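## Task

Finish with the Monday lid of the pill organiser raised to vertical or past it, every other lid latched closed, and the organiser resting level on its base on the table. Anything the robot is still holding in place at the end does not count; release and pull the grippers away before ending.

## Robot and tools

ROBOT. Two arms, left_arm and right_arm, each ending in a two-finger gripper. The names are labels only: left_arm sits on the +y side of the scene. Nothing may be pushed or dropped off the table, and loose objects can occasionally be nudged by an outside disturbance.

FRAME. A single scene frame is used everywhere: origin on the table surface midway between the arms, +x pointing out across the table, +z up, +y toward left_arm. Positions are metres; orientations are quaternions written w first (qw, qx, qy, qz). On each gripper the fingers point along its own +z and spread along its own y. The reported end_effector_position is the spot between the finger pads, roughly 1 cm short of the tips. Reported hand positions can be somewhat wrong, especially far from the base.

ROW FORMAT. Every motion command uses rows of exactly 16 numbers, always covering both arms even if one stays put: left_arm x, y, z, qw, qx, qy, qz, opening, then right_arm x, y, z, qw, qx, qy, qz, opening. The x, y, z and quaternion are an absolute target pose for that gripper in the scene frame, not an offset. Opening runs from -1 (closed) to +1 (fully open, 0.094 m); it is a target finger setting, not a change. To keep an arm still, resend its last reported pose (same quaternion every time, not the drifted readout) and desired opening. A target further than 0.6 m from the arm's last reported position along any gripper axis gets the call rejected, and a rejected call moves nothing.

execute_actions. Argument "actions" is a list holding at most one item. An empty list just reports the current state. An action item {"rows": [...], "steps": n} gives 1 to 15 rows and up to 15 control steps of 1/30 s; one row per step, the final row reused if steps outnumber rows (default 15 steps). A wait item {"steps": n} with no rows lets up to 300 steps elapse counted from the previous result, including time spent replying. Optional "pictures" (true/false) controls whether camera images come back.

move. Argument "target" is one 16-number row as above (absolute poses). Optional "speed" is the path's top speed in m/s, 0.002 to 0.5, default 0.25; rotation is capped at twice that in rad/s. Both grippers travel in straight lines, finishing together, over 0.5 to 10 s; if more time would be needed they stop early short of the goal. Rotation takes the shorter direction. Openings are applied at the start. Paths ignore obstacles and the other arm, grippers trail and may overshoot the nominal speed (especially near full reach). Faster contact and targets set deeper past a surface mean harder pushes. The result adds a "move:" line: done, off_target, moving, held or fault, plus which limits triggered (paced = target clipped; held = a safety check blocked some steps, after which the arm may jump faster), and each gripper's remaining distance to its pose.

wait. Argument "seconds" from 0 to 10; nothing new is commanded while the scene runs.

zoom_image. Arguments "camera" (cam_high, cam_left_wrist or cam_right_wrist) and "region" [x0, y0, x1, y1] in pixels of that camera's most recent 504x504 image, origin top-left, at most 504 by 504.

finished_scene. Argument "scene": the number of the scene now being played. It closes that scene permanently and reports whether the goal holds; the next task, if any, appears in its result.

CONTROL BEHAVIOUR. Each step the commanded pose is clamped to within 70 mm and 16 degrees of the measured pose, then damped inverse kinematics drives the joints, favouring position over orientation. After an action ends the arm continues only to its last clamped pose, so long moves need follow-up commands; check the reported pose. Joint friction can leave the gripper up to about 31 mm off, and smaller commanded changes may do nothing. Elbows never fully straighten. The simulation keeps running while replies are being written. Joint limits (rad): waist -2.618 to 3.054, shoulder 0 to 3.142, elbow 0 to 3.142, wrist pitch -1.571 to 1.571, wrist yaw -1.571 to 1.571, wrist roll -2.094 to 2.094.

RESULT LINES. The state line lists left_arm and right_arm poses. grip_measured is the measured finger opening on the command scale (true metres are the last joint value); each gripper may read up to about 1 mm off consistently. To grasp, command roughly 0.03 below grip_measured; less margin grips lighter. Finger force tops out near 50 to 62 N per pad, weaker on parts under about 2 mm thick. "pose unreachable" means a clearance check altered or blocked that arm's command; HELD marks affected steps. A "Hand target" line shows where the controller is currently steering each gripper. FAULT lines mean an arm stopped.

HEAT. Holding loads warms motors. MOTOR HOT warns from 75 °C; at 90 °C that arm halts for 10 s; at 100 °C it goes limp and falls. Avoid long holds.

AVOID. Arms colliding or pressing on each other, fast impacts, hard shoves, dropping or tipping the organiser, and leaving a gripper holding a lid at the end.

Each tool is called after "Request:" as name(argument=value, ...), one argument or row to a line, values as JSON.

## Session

Request:
execute_actions(
  actions=[],
)

Scene clock: 0.00 s of 4800.00 s.
left_arm: end_effector_position=(+0.1889, +0.6257, +0.3934) grip_measured=+1.000 end_effector_quat_wxyz=(+0.480, -0.289, +0.781, +0.274) | right_arm: end_effector_position=(+0.2755, -0.6513, +0.1818) grip_measured=+1.000 end_effector_quat_wxyz=(-0.035, -0.081, +0.990, -0.107)
Joint positions: left_arm=[ 1.407  1.277  1.553 -0.704  0.361  0.323  0.094] | right_arm=[-0.739  1.867  1.854 -1.434  0.189 -0.986  0.094]
Joint velocities: left_arm=[-0.002 -0.002 -0.002  0.037  0.007 -0.007  0.   ] | right_arm=[ 0.002 -0.002  0.012 -0.022  0.037 -0.022  0.   ]
Hand target (left_arm): +0.189, +0.626, +0.393; +0.480, -0.289, +0.781, +0.274
Hand target (right_arm): +0.276, -0.651, +0.182; -0.035, -0.081, +0.990, -0.107

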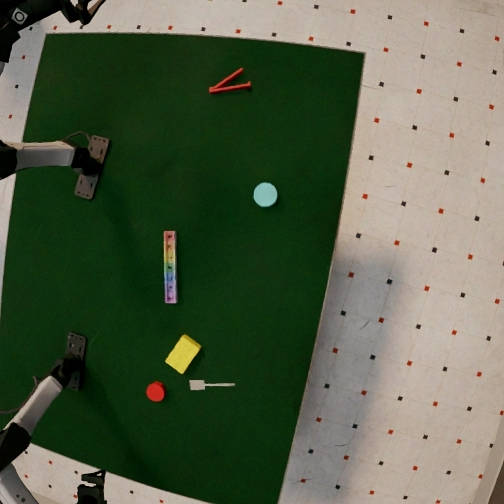

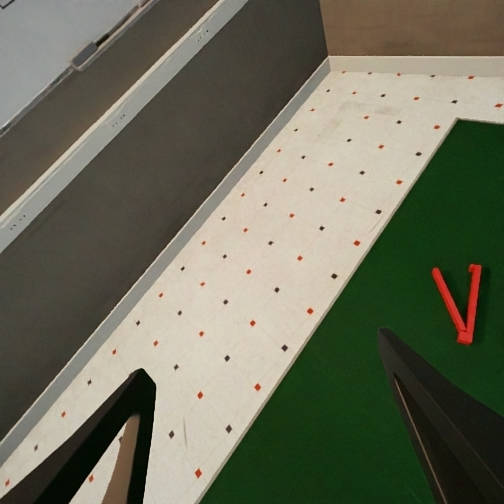

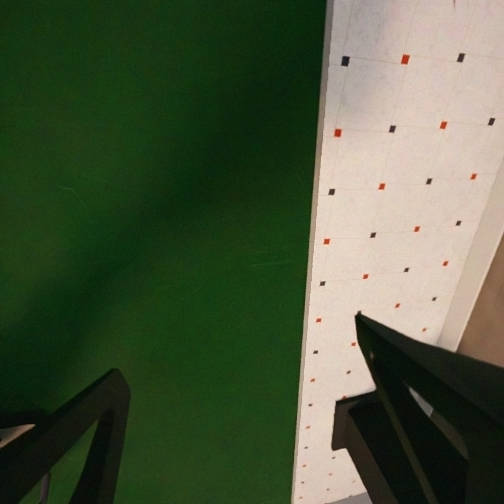

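Request:
zoom_image(
  camera="cam_high",
  region=[110,215,230,315],
)

Region (110, 215, 230, 315) of cam_high's 504x504 image, scaled by 4.200, with more detail than that image has.

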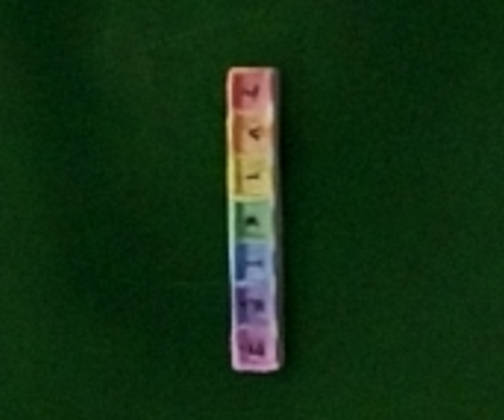

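Request:
move(
  target=[0.2,0.25,0.15,0.3311,0.551,0.6566,0.3946,-1, 0.335,-0.01,0.14,-0.099,0.646,0.752,0.085,0.3],
  speed=0.35,
)

action 0: the call puts the target (right_arm/x, right_arm/y, right_arm/z) 0.617 m from right_arm's end_effector_position in the last result along the gripper's own y axis as it stood there; a target may be at most 0.6 m away along each of those axes, so nothing of the call was run and nothing moved. Command a nearer target, and go on from there in a later call.

Request:
move(
  target=[0.2,0.25,0.15,0.3311,0.551,0.6566,0.3946,-1, 0.32,-0.06,0.15,-0.099,0.646,0.752,0.085,0.3],
  speed=0.35,
)

Scene clock: 47.50 s of 4800.00 s.
left_arm: end_effector_position=(+0.2014, +0.2572, +0.1471) grip_measured=-0.995 end_effector_quat_wxyz=(+0.329, +0.551, +0.657, +0.396) | right_arm: end_effector_position=(+0.3233, -0.0585, +0.1451) grip_measured=+0.302 end_effector_quat_wxyz=(-0.121, +0.626, +0.765, +0.092)
Joint positions: left_arm=[-0.873  0.421  0.451 -0.996 -0.962  0.705  0.   ] | right_arm=[ 0.779  1.974  1.837 -1.291 -0.272  2.097  0.061]
Joint velocities: left_arm=[-0.012 -0.002  0.002 -0.007  0.007  0.037  0.   ] | right_arm=[ 0.002  0.007 -0.002  0.066 -0.007 -0.037 -0.   ]
Hand target (left_arm): +0.201, +0.257, +0.149; +0.320, +0.557, +0.654, +0.400
Hand target (right_arm): +0.329, -0.052, +0.150; -0.121, +0.626, +0.763, +0.107
Off the commanded pose (left_arm): 0.008 m, 0 deg.
Off the commanded pose (right_arm): 0.006 m, 4 deg.
joint sent to its limit (right arm) — the command would take joint 6 (wrist roll) past its upper limit, so that joint was sent only as far as its limit.
After step 90, 40.50 s passed at rest.
move: off_target (right_arm); limits=paced

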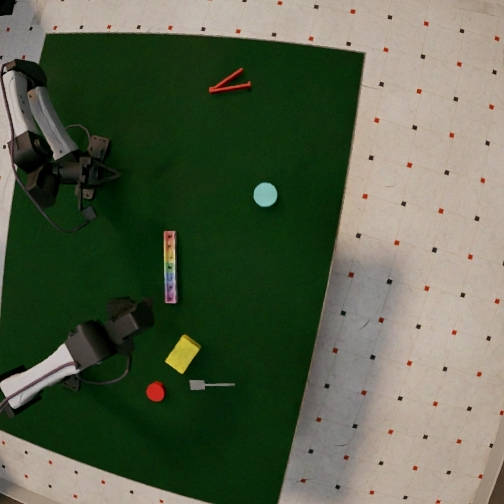

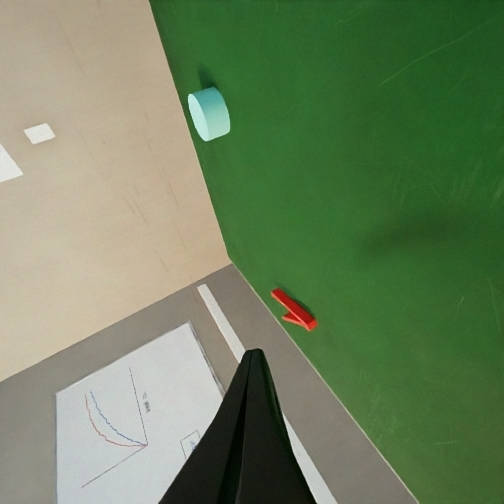

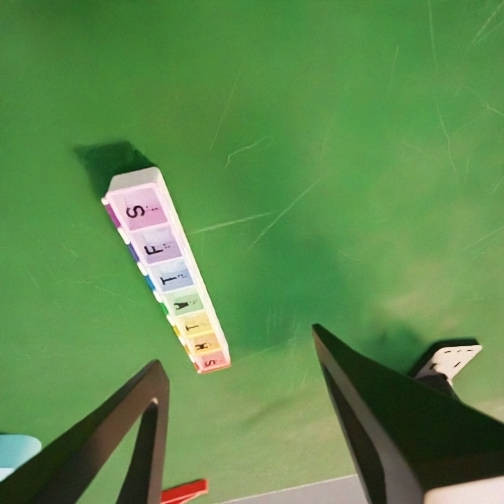

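Request:
zoom_image(
  camera="cam_right_wrist",
  region=[80,150,280,390],
)

Region (80, 150, 280, 390) of cam_right_wrist's 504x504 image, scaled by 2.100, with more detail than that image has.

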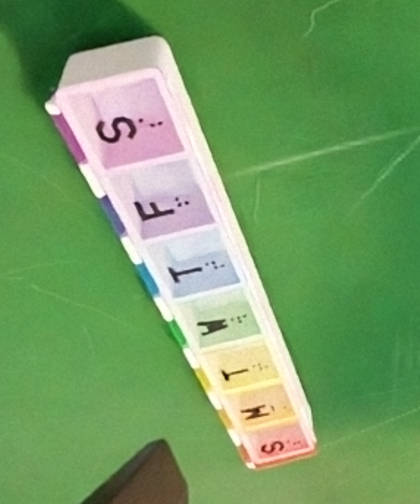

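Request:
move(
  target=[0.2,0.25,0.15,0.3311,0.551,0.6566,0.3946,-1, 0.345,0.012,0.075,-0.107,0.576,0.807,0.076,0.8],
  speed=0.2,
)

Scene clock: 78.50 s of 4800.00 s.
left_arm: end_effector_position=(+0.2006, +0.2514, +0.1456) grip_measured=-0.995 end_effector_quat_wxyz=(+0.337, +0.546, +0.660, +0.391) | right_arm: end_effector_position=(+0.3417, +0.0076, +0.0686) grip_measured=+0.798 end_effector_quat_wxyz=(-0.115, +0.583, +0.802, +0.062)
Joint positions: left_arm=[-0.925  0.454  0.451 -1.009 -0.988  0.623  0.   ] | right_arm=[ 0.871  2.305  2.061 -1.235 -0.245  2.067  0.084]
Joint velocities: left_arm=[-0.002 -0.007 -0.002 -0.022 -0.007  0.051 -0.001] | right_arm=[ 0.002 -0.002  0.002 -0.037  0.037 -0.051 -0.001]
Hand target (left_arm): +0.200, +0.250, +0.150; +0.331, +0.551, +0.656, +0.395
Hand target (right_arm): +0.346, +0.013, +0.076; -0.108, +0.576, +0.807, +0.077
Off the commanded pose (left_arm): 0.005 m, 1 deg.
Off the commanded pose (right_arm): 0.008 m, 2 deg.
After step 90, 26.93 s passed at rest.
move: done

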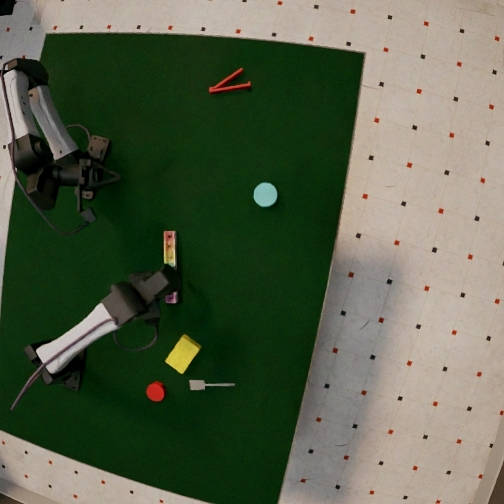

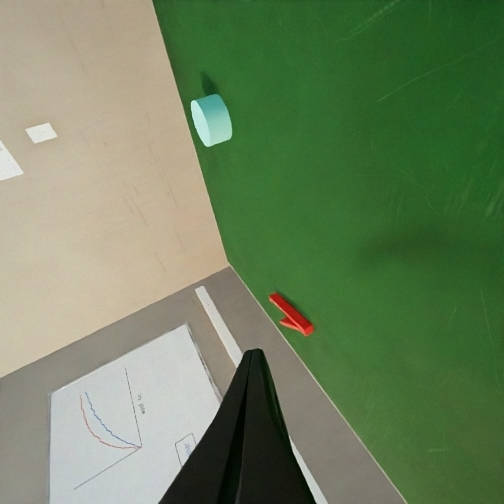

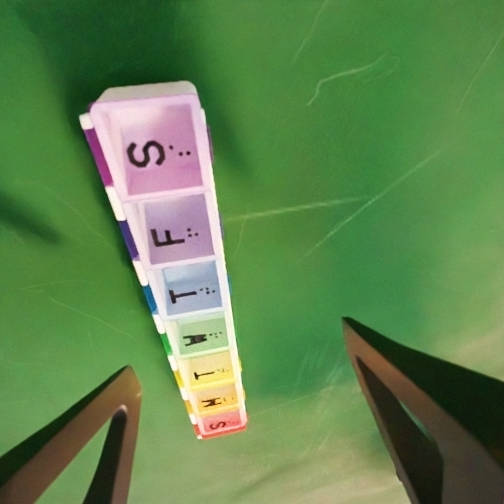

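Request:
move(
  target=[0.2,0.2,0.1,0.3311,0.551,0.6566,0.3946,-1, 0.362,0.012,0.045,-0.107,0.576,0.807,0.076,0.4],
  speed=0.15,
)

Request:
move(
  target=[0.2,0.17,0.07,0.3311,0.551,0.6566,0.3946,-1, 0.362,0.012,0.016,-0.107,0.576,0.807,0.076,0.4],
  speed=0.06,
)

Scene clock: 90.23 s of 4800.00 s.
left_arm: end_effector_position=(+0.2001, +0.1995, +0.1089) grip_measured=-0.995 end_effector_quat_wxyz=(+0.339, +0.548, +0.660, +0.387) | right_arm: end_effector_position=(+0.3540, +0.0096, +0.0427) grip_measured=+0.402 end_effector_quat_wxyz=(-0.113, +0.579, +0.805, +0.061)
Joint positions: left_arm=[-1.145  0.872  0.416 -0.882 -1.067  0.239  0.   ] | right_arm=[ 0.856  2.364  2.061 -1.181 -0.243  2.04   0.066]
Joint velocities: left_arm=[-0.012 -0.007 -0.007  0.037 -0.007  0.022 -0.001] | right_arm=[ 0.007 -0.002 -0.002  0.051 -0.051 -0.037 -0.001]
Hand target (left_arm): +0.200, +0.202, +0.102; +0.330, +0.550, +0.657, +0.396
Hand target (right_arm): +0.362, +0.012, +0.045; -0.107, +0.576, +0.807, +0.076
Off the commanded pose (left_arm): 0.009 m, 1 deg.
Off the commanded pose (right_arm): 0.009 m, 2 deg.
After step 90, 7.60 s passed at rest.
move: done

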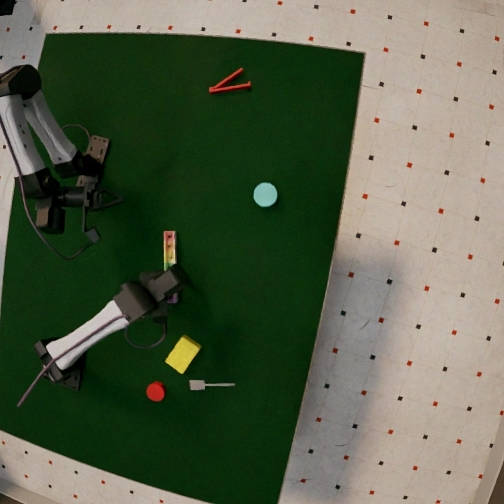

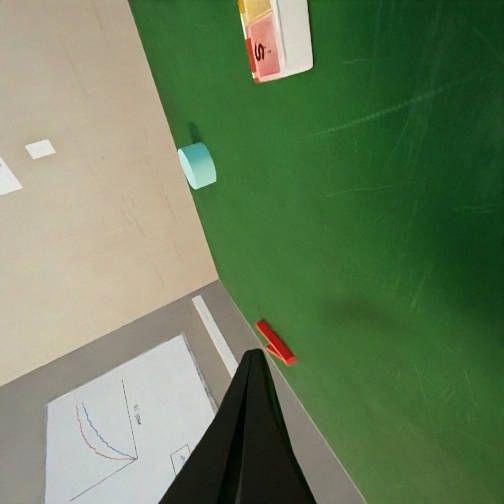

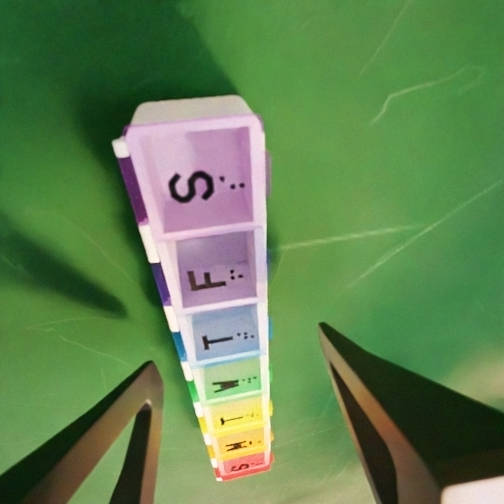

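Scene clock: 91.57 s of 4800.00 s.
left_arm: end_effector_position=(+0.2015, +0.1683, +0.0783) grip_measured=-0.995 end_effector_quat_wxyz=(+0.337, +0.545, +0.663, +0.388) | right_arm: end_effector_position=(+0.3605, +0.0161, +0.0251) grip_measured=+0.401 end_effector_quat_wxyz=(-0.110, +0.576, +0.806, +0.079)
Joint positions: left_arm=[-1.195  1.167  0.416 -0.695 -1.075  0.115  0.   ] | right_arm=[ 0.856  2.375  2.006 -1.079 -0.243  2.04   0.066]
Joint velocities: left_arm=[-0.007  0.007  0.002  0.051 -0.007 -0.051 -0.001] | right_arm=[-0.017 -0.022 -0.022  0.037  0.022 -0.022  0.   ]
Hand target (left_arm): +0.200, +0.171, +0.071; +0.331, +0.551, +0.657, +0.395
Hand target (right_arm): +0.362, +0.012, +0.016; -0.107, +0.576, +0.807, +0.076
Off the commanded pose (left_arm): 0.009 m, 1 deg.
Off the commanded pose (right_arm): 0.010 m, 1 deg.
move: done

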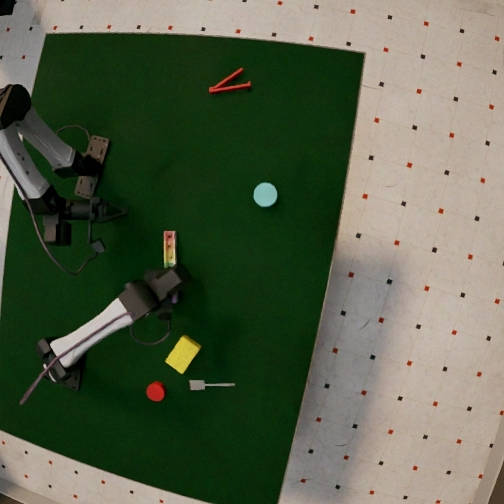

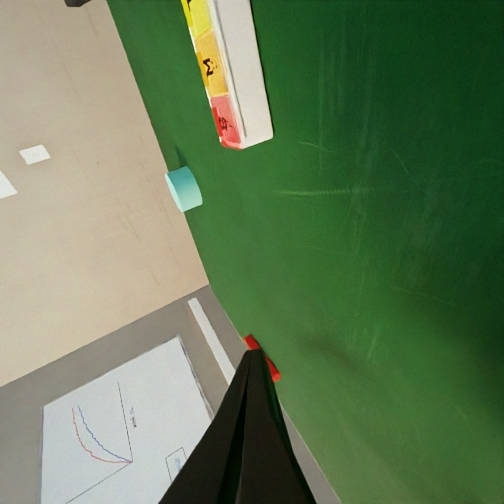

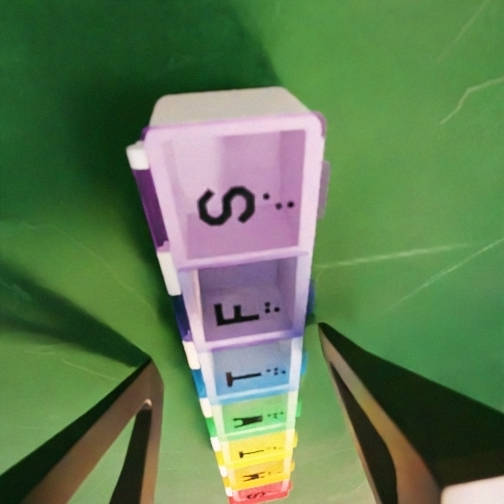

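Request:
move(
  target=[0.22,0.14,0.05,0.3311,0.551,0.6566,0.3946,-1, 0.352,0.010,0.012,-0.107,0.576,0.807,0.076,0.4],
  speed=0.06,
)

Request:
move(
  target=[0.25,0.11,0.04,0.3311,0.551,0.6566,0.3946,-1, 0.352,0.010,0.014,-0.107,0.576,0.807,0.076,-0.5],
  speed=0.06,
)

Request:
zoom_image(
  camera="cam_high",
  region=[90,200,210,290],
)

Scene clock: 100.73 s of 4800.00 s.
left_arm: end_effector_position=(+0.2180, +0.1407, +0.0545) grip_measured=-0.995 end_effector_quat_wxyz=(+0.338, +0.549, +0.656, +0.392) | right_arm: end_effector_position=(+0.3600, +0.0156, +0.0231) grip_measured=+0.401 end_effector_quat_wxyz=(-0.107, +0.574, +0.806, +0.094)
Joint positions: left_arm=[-1.145  1.377  0.416 -0.38  -1.075  0.246  0.   ] | right_arm=[ 0.856  2.341  1.934 -1.011 -0.243  2.04   0.066]
Joint velocities: left_arm=[-0.002 -0.007  0.002  0.081 -0.007  0.037  0.   ] | right_arm=[-0.002  0.002 -0.017  0.037 -0.007 -0.081 -0.   ]
Hand target (left_arm): +0.220, +0.140, +0.051; +0.331, +0.551, +0.657, +0.394
Hand target (right_arm): +0.352, +0.010, +0.012; -0.107, +0.576, +0.807, +0.076
Off the commanded pose (left_arm): 0.005 m, 1 deg.
Off the commanded pose (right_arm): 0.015 m, 2 deg.
After step 90, 4.87 s passed at rest.
move: off_target (right_arm)

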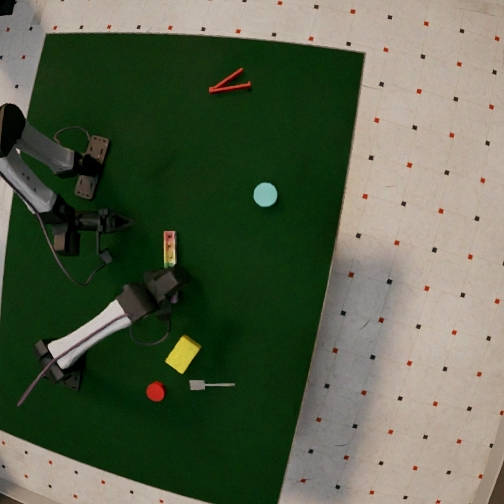

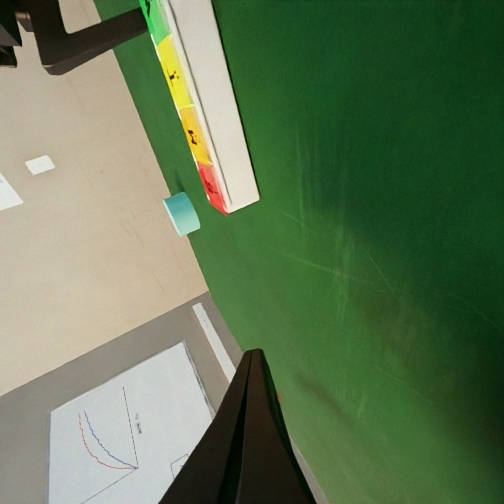

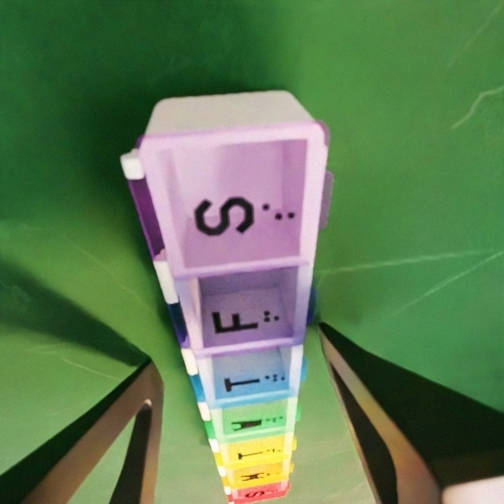

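Scene clock: 102.03 s of 4800.00 s.
left_arm: end_effector_position=(+0.2465, +0.1130, +0.0442) grip_measured=-0.995 end_effector_quat_wxyz=(+0.336, +0.550, +0.655, +0.395) | right_arm: end_effector_position=(+0.3606, +0.0164, +0.0233) grip_measured=-0.313 end_effector_quat_wxyz=(-0.107, +0.574, +0.806, +0.096)
Joint positions: left_arm=[-1.054  1.545  0.48  -0.127 -1.05   0.424  0.   ] | right_arm=[ 0.856  2.341  1.934 -1.007 -0.244  2.039  0.032]
Joint velocities: left_arm=[-0.017 -0.002 -0.002 -0.007  0.037 -0.022 -0.001] | right_arm=[ 0.007  0.007  0.012 -0.051 -0.037 -0.081  0.001]
Hand target (left_arm): +0.250, +0.110, +0.040; +0.332, +0.551, +0.657, +0.394
Hand target (right_arm): +0.352, +0.010, +0.014; -0.107, +0.576, +0.807, +0.076
Off the commanded pose (left_arm): 0.006 m, 1 deg.
Off the commanded pose (right_arm): 0.014 m, 2 deg.
move: off_target (right_arm)

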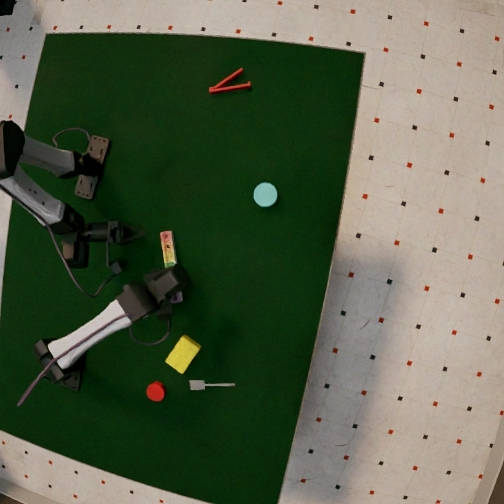

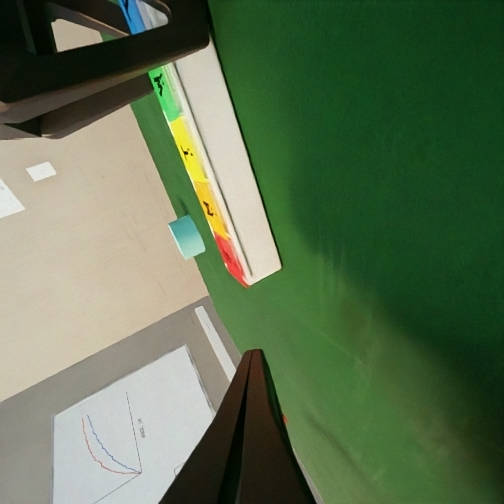

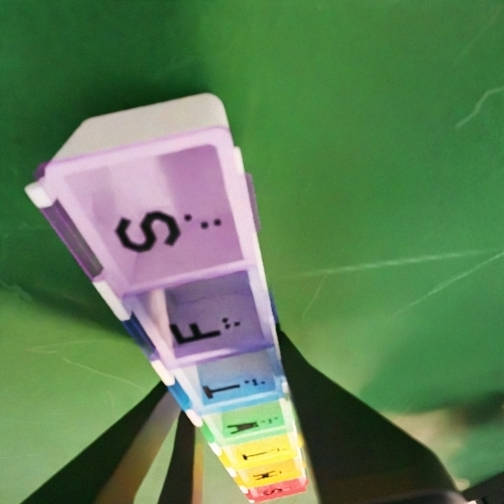

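Region (90, 200, 210, 290) of cam_high's 504x504 image, scaled by 4.200, with more detail than that image has; it fills the top 378 rows of this view, and the rest is white.

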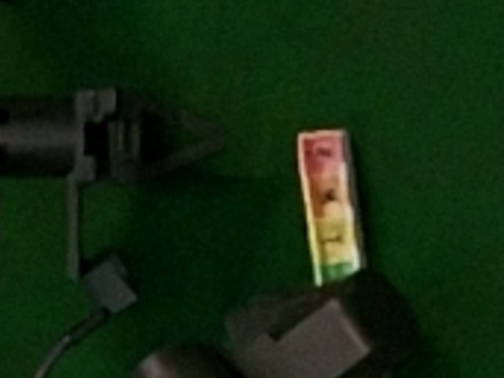

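Request:
move(
  target=[0.283,0.088,0.006,0.3311,0.551,0.6566,0.3946,-1, 0.356,0.013,0.014,-0.107,0.576,0.807,0.076,-0.5],
  speed=0.08,
)

Request:
zoom_image(
  camera="cam_high",
  region=[90,200,210,290],
)

Scene clock: 117.70 s of 4800.00 s.
left_arm: end_effector_position=(+0.2796, +0.0894, +0.0128) grip_measured=-0.995 end_effector_quat_wxyz=(+0.338, +0.547, +0.656, +0.395) | right_arm: end_effector_position=(+0.3606, +0.0164, +0.0232) grip_measured=-0.313 end_effector_quat_wxyz=(-0.107, +0.574, +0.806, +0.096)
Joint positions: left_arm=[-0.965  1.794  0.535  0.202 -1.014  0.576  0.   ] | right_arm=[ 0.856  2.341  1.934 -1.007 -0.244  2.039  0.032]
Joint velocities: left_arm=[-0.002 -0.002 -0.007  0.007 -0.051  0.007  0.   ] | right_arm=[-0.002  0.007 -0.002 -0.022 -0.081 -0.007 -0.   ]
Hand target (left_arm): +0.283, +0.088, +0.007; +0.331, +0.551, +0.657, +0.394
Hand target (right_arm): +0.356, +0.013, +0.014; -0.107, +0.576, +0.807, +0.076
Off the commanded pose (left_arm): 0.008 m, 1 deg.
Off the commanded pose (right_arm): 0.011 m, 2 deg.
After step 90, 11.47 s passed at rest.
move: off_target (right_arm)

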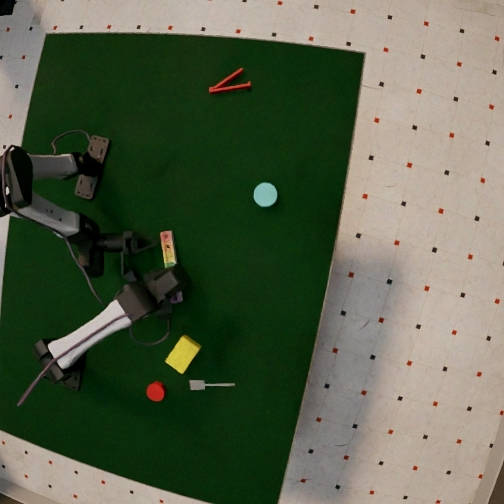

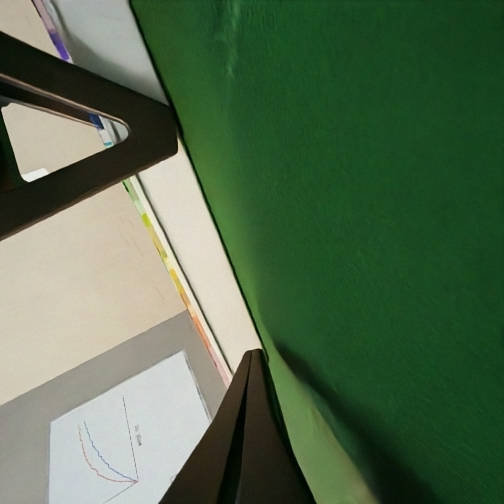

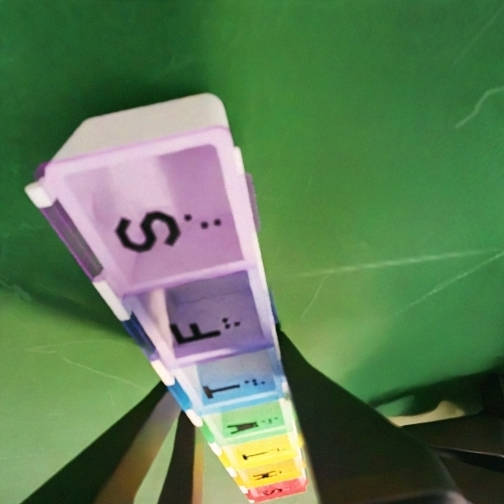

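Region (90, 200, 210, 290) of cam_high's 504x504 image, scaled by 4.200, with more detail than that image has; it fills the top 378 rows of this view, and the rest is white.

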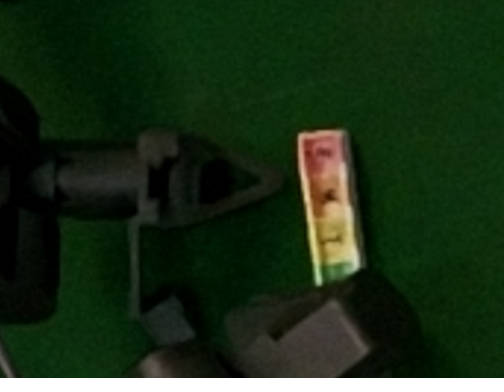

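Request:
move(
  target=[0.292,0.078,0.006,0.3311,0.551,0.6566,0.3946,-1, 0.356,0.013,0.014,-0.107,0.576,0.807,0.076,-0.5],
  speed=0.03,
)

Request:
zoom_image(
  camera="cam_high",
  region=[90,200,210,290],
)

Scene clock: 126.03 s of 4800.00 s.
left_arm: end_effector_position=(+0.2885, +0.0797, +0.0130) grip_measured=-0.995 end_effector_quat_wxyz=(+0.339, +0.547, +0.656, +0.395) | right_arm: end_effector_position=(+0.3606, +0.0164, +0.0232) grip_measured=-0.313 end_effector_quat_wxyz=(-0.107, +0.574, +0.806, +0.096)
Joint positions: left_arm=[-0.952  1.829  0.58   0.213 -1.009  0.598  0.   ] | right_arm=[ 0.856  2.341  1.934 -1.007 -0.244  2.039  0.032]
Joint velocities: left_arm=[-0.002  0.007  0.002  0.037 -0.022 -0.066 -0.   ] | right_arm=[ 0.002 -0.022 -0.027 -0.022  0.007 -0.051 -0.001]
Hand target (left_arm): +0.292, +0.078, +0.006; +0.331, +0.551, +0.657, +0.394
Hand target (right_arm): +0.356, +0.013, +0.014; -0.107, +0.576, +0.807, +0.076
Off the commanded pose (left_arm): 0.008 m, 1 deg.
Off the commanded pose (right_arm): 0.011 m, 2 deg.
After step 90, 4.40 s passed at rest.
move: off_target (right_arm)

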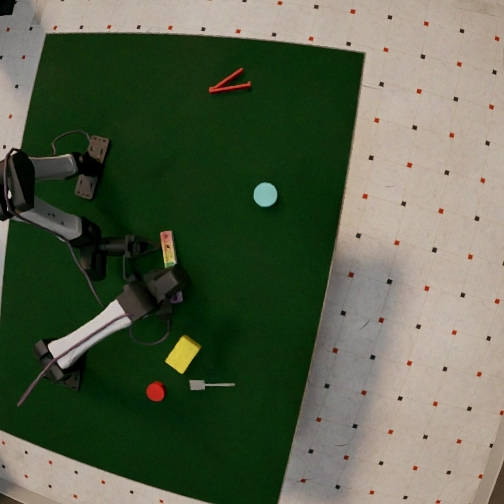

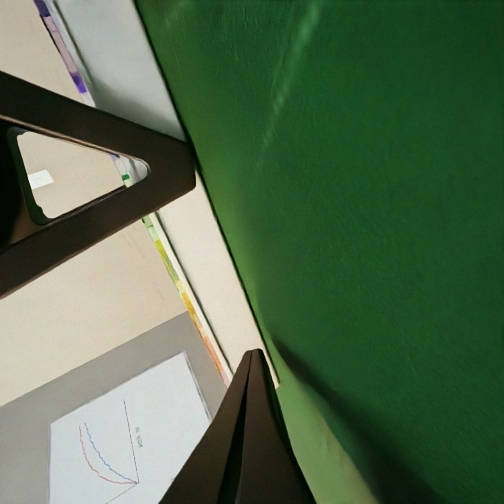

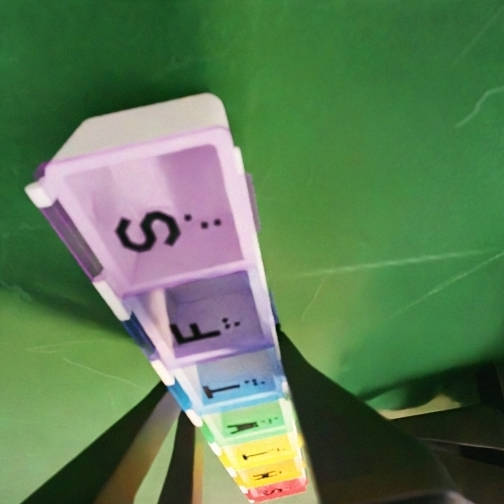

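Region (90, 200, 210, 290) of cam_high's 504x504 image, scaled by 4.200, with more detail than that image has; it fills the top 378 rows of this view, and the rest is white.

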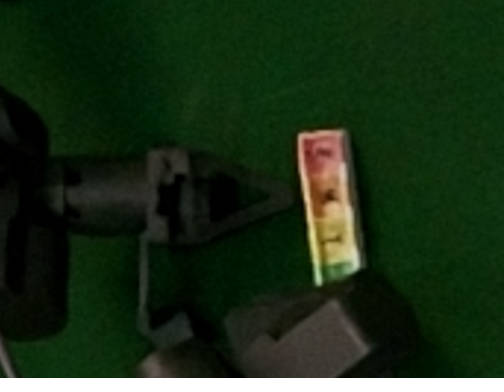

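Request:
move(
  target=[0.318,0.084,0.007,0.3311,0.551,0.6566,0.3946,-1, 0.346,0.010,0.012,-0.107,0.576,0.807,0.076,-0.5],
  speed=0.02,
)

Request:
zoom_image(
  camera="cam_high",
  region=[90,200,210,290],
)

Scene clock: 133.83 s of 4800.00 s.
left_arm: end_effector_position=(+0.3103, +0.0827, +0.0122) grip_measured=-0.995 end_effector_quat_wxyz=(+0.337, +0.552, +0.655, +0.389) | right_arm: end_effector_position=(+0.3662, +0.0169, +0.0235) grip_measured=-0.313 end_effector_quat_wxyz=(-0.096, +0.585, +0.798, +0.109)
Joint positions: left_arm=[-0.868  1.844  0.58   0.332 -0.946  0.727  0.   ] | right_arm=[ 0.856  2.326  1.907 -0.963 -0.222  2.069  0.032]
Joint velocities: left_arm=[ 0.007  0.007 -0.007 -0.007  0.022  0.007  0.   ] | right_arm=[-0.002 -0.002 -0.012  0.022  0.007 -0.007 -0.001]
Hand target (left_arm): +0.317, +0.084, +0.007; +0.331, +0.551, +0.657, +0.394
Hand target (right_arm): +0.347, +0.010, +0.012; -0.107, +0.576, +0.807, +0.076
Off the commanded pose (left_arm): 0.009 m, 1 deg.
Off the commanded pose (right_arm): 0.024 m, 4 deg.
After step 90, 3.07 s passed at rest.
move: off_target (right_arm)

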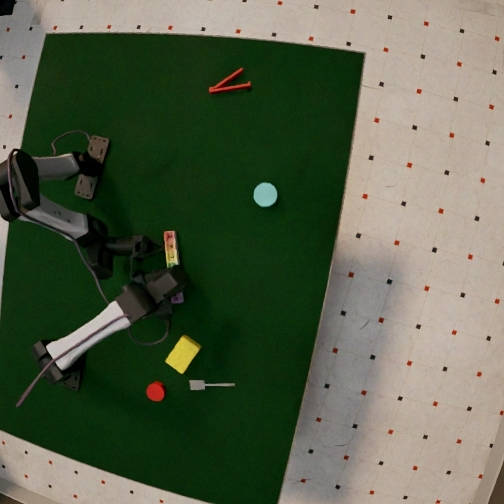

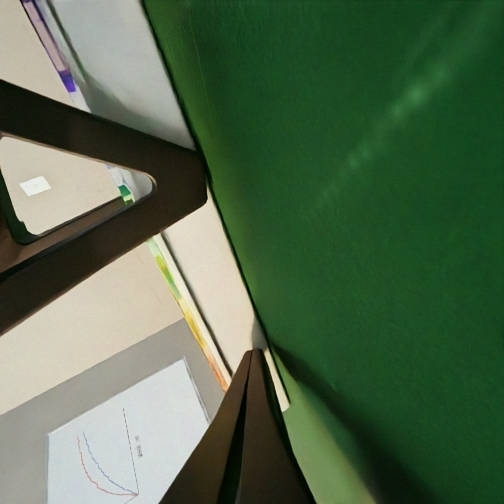

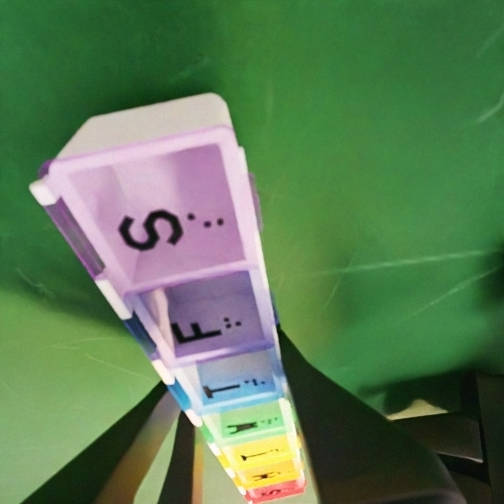

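Region (90, 200, 210, 290) of cam_high's 504x504 image, scaled by 4.200, with more detail than that image has; it fills the top 378 rows of this view, and the rest is white.

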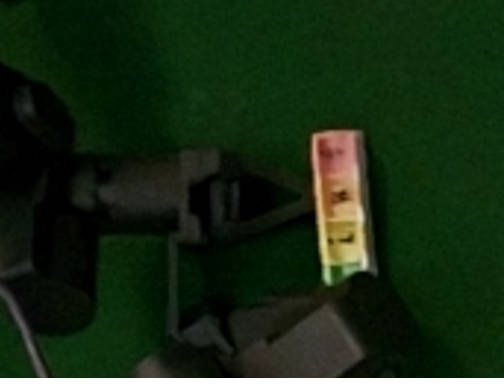

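Request:
move(
  target=[0.324,0.088,0.040,0.3311,0.551,0.6566,0.3946,-1, 0.342,0.008,0.006,-0.107,0.576,0.807,0.076,-0.5],
  speed=0.015,
)

Request:
zoom_image(
  camera="cam_high",
  region=[90,200,210,290],
)

Scene clock: 145.30 s of 4800.00 s.
left_arm: end_effector_position=(+0.3118, +0.0866, +0.0211) grip_measured=-0.995 end_effector_quat_wxyz=(+0.316, +0.575, +0.651, +0.381) | right_arm: end_effector_position=(+0.3678, +0.0179, +0.0239) grip_measured=-0.313 end_effector_quat_wxyz=(-0.093, +0.586, +0.796, +0.121)
Joint positions: left_arm=[-0.842  1.773  0.597  0.224 -0.896  0.771  0.   ] | right_arm=[ 0.856  2.307  1.871 -0.919 -0.221  2.076  0.032]
Joint velocities: left_arm=[-0.017 -0.007 -0.007 -0.037  0.037  0.095  0.   ] | right_arm=[-0.002  0.012  0.012  0.022 -0.095  0.051  0.001]
Hand target (left_arm): +0.323, +0.088, +0.039; +0.331, +0.551, +0.657, +0.394
Hand target (right_arm): +0.343, +0.009, +0.006; -0.107, +0.576, +0.807, +0.076
Off the commanded pose (left_arm): 0.023 m, 4 deg.
Off the commanded pose (right_arm): 0.033 m, 6 deg.
After step 90, 5.77 s passed at rest.
move: off_target (left_arm, right_arm)

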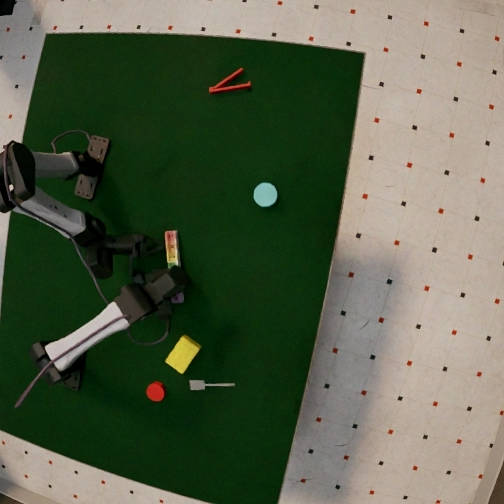

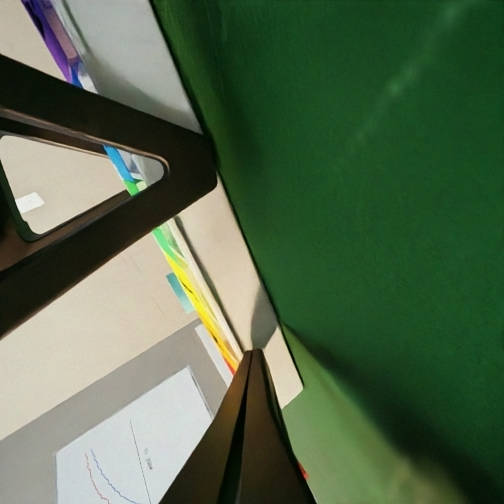

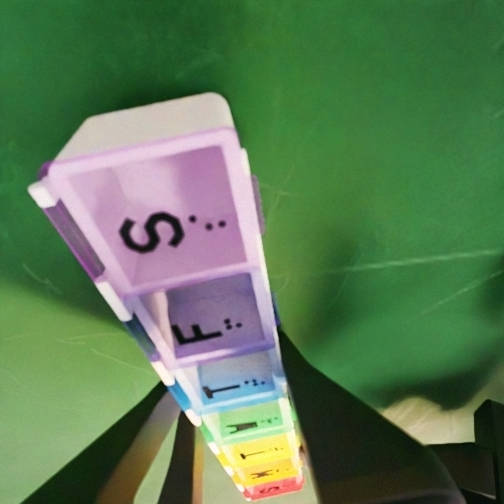

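Region (90, 200, 210, 290) of cam_high's 504x504 image, scaled by 4.200, with more detail than that image has; it fills the top 378 rows of this view, and the rest is white.

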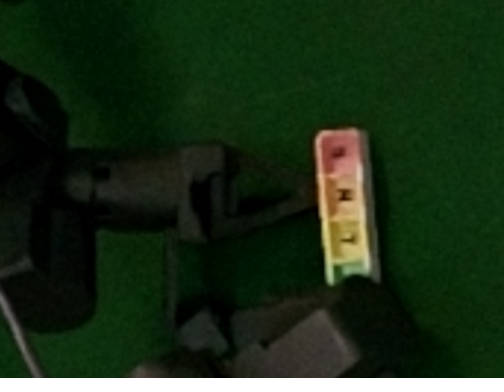

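Request:
move(
  target=[0.324,0.088,0.058,0.3311,0.551,0.6566,0.3946,-1, 0.342,0.008,0.000,-0.107,0.576,0.807,0.076,-0.5],
  speed=0.012,
)

Request:
zoom_image(
  camera="cam_high",
  region=[90,200,210,290],
)

Scene clock: 159.93 s of 4800.00 s.
left_arm: end_effector_position=(+0.3195, +0.0871, +0.0455) grip_measured=-0.995 end_effector_quat_wxyz=(+0.326, +0.559, +0.654, +0.391) | right_arm: end_effector_position=(+0.3653, +0.0177, +0.0234) grip_measured=-0.313 end_effector_quat_wxyz=(-0.095, +0.582, +0.798, +0.121)
Joint positions: left_arm=[-0.83   1.711  0.631  0.162 -0.921  0.777  0.   ] | right_arm=[ 0.858  2.301  1.859 -0.915 -0.224  2.069  0.032]
Joint velocities: left_arm=[-0.002  0.002 -0.007 -0.022 -0.007 -0.007  0.001] | right_arm=[ 0.007  0.017  0.002 -0.051 -0.037  0.007 -0.001]
Hand target (left_arm): +0.324, +0.088, +0.058; +0.331, +0.551, +0.656, +0.395
Hand target (right_arm): +0.343, +0.008, +0.000; -0.107, +0.576, +0.807, +0.076
Off the commanded pose (left_arm): 0.013 m, 1 deg.
Off the commanded pose (right_arm): 0.034 m, 5 deg.
After step 90, 7.27 s passed at rest.
move: off_target (left_arm, right_arm)

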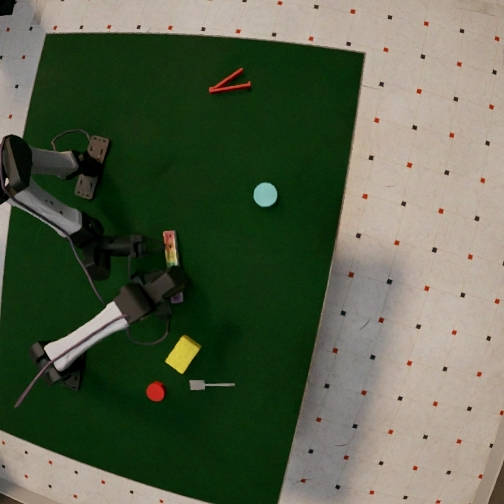

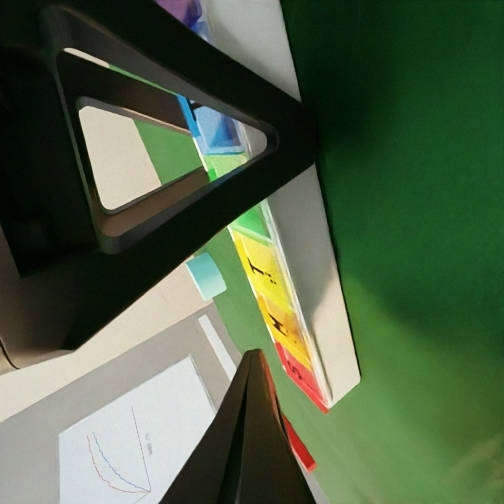

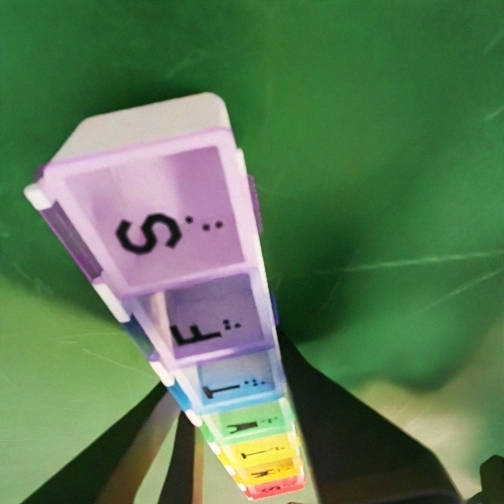

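Region (90, 200, 210, 290) of cam_high's 504x504 image, scaled by 4.200, with more detail than that image has; it fills the top 378 rows of this view, and the rest is white.

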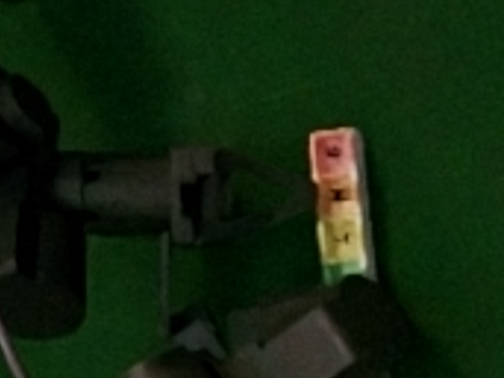

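Request:
zoom_image(
  camera="cam_left_wrist",
  region=[200,230,400,430],
)

Request:
zoom_image(
  camera="cam_right_wrist",
  region=[180,380,380,504],
)

Region (200, 230, 400, 430) of cam_left_wrist's 504x504 image, scaled by 2.520, with more detail than that image has.

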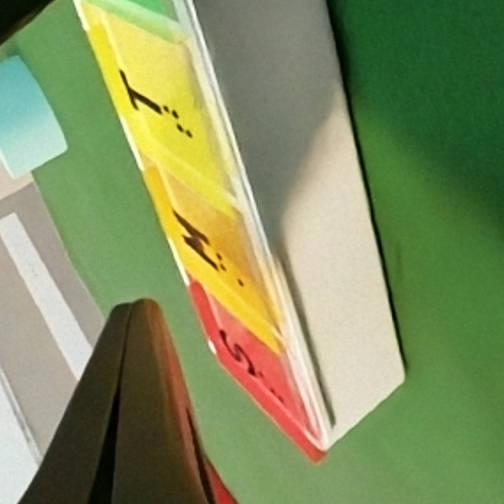

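Region (180, 380, 380, 504) of cam_right_wrist's 504x504 image, scaled by 2.520, with more detail than that image has; it fills the top 312 rows of this view, and the rest is white.

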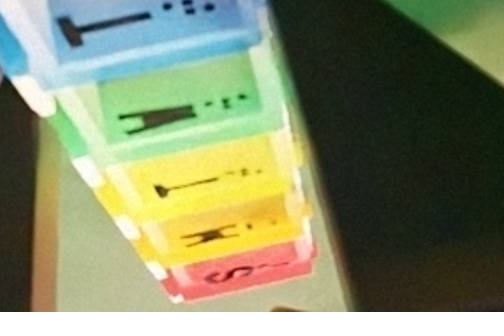

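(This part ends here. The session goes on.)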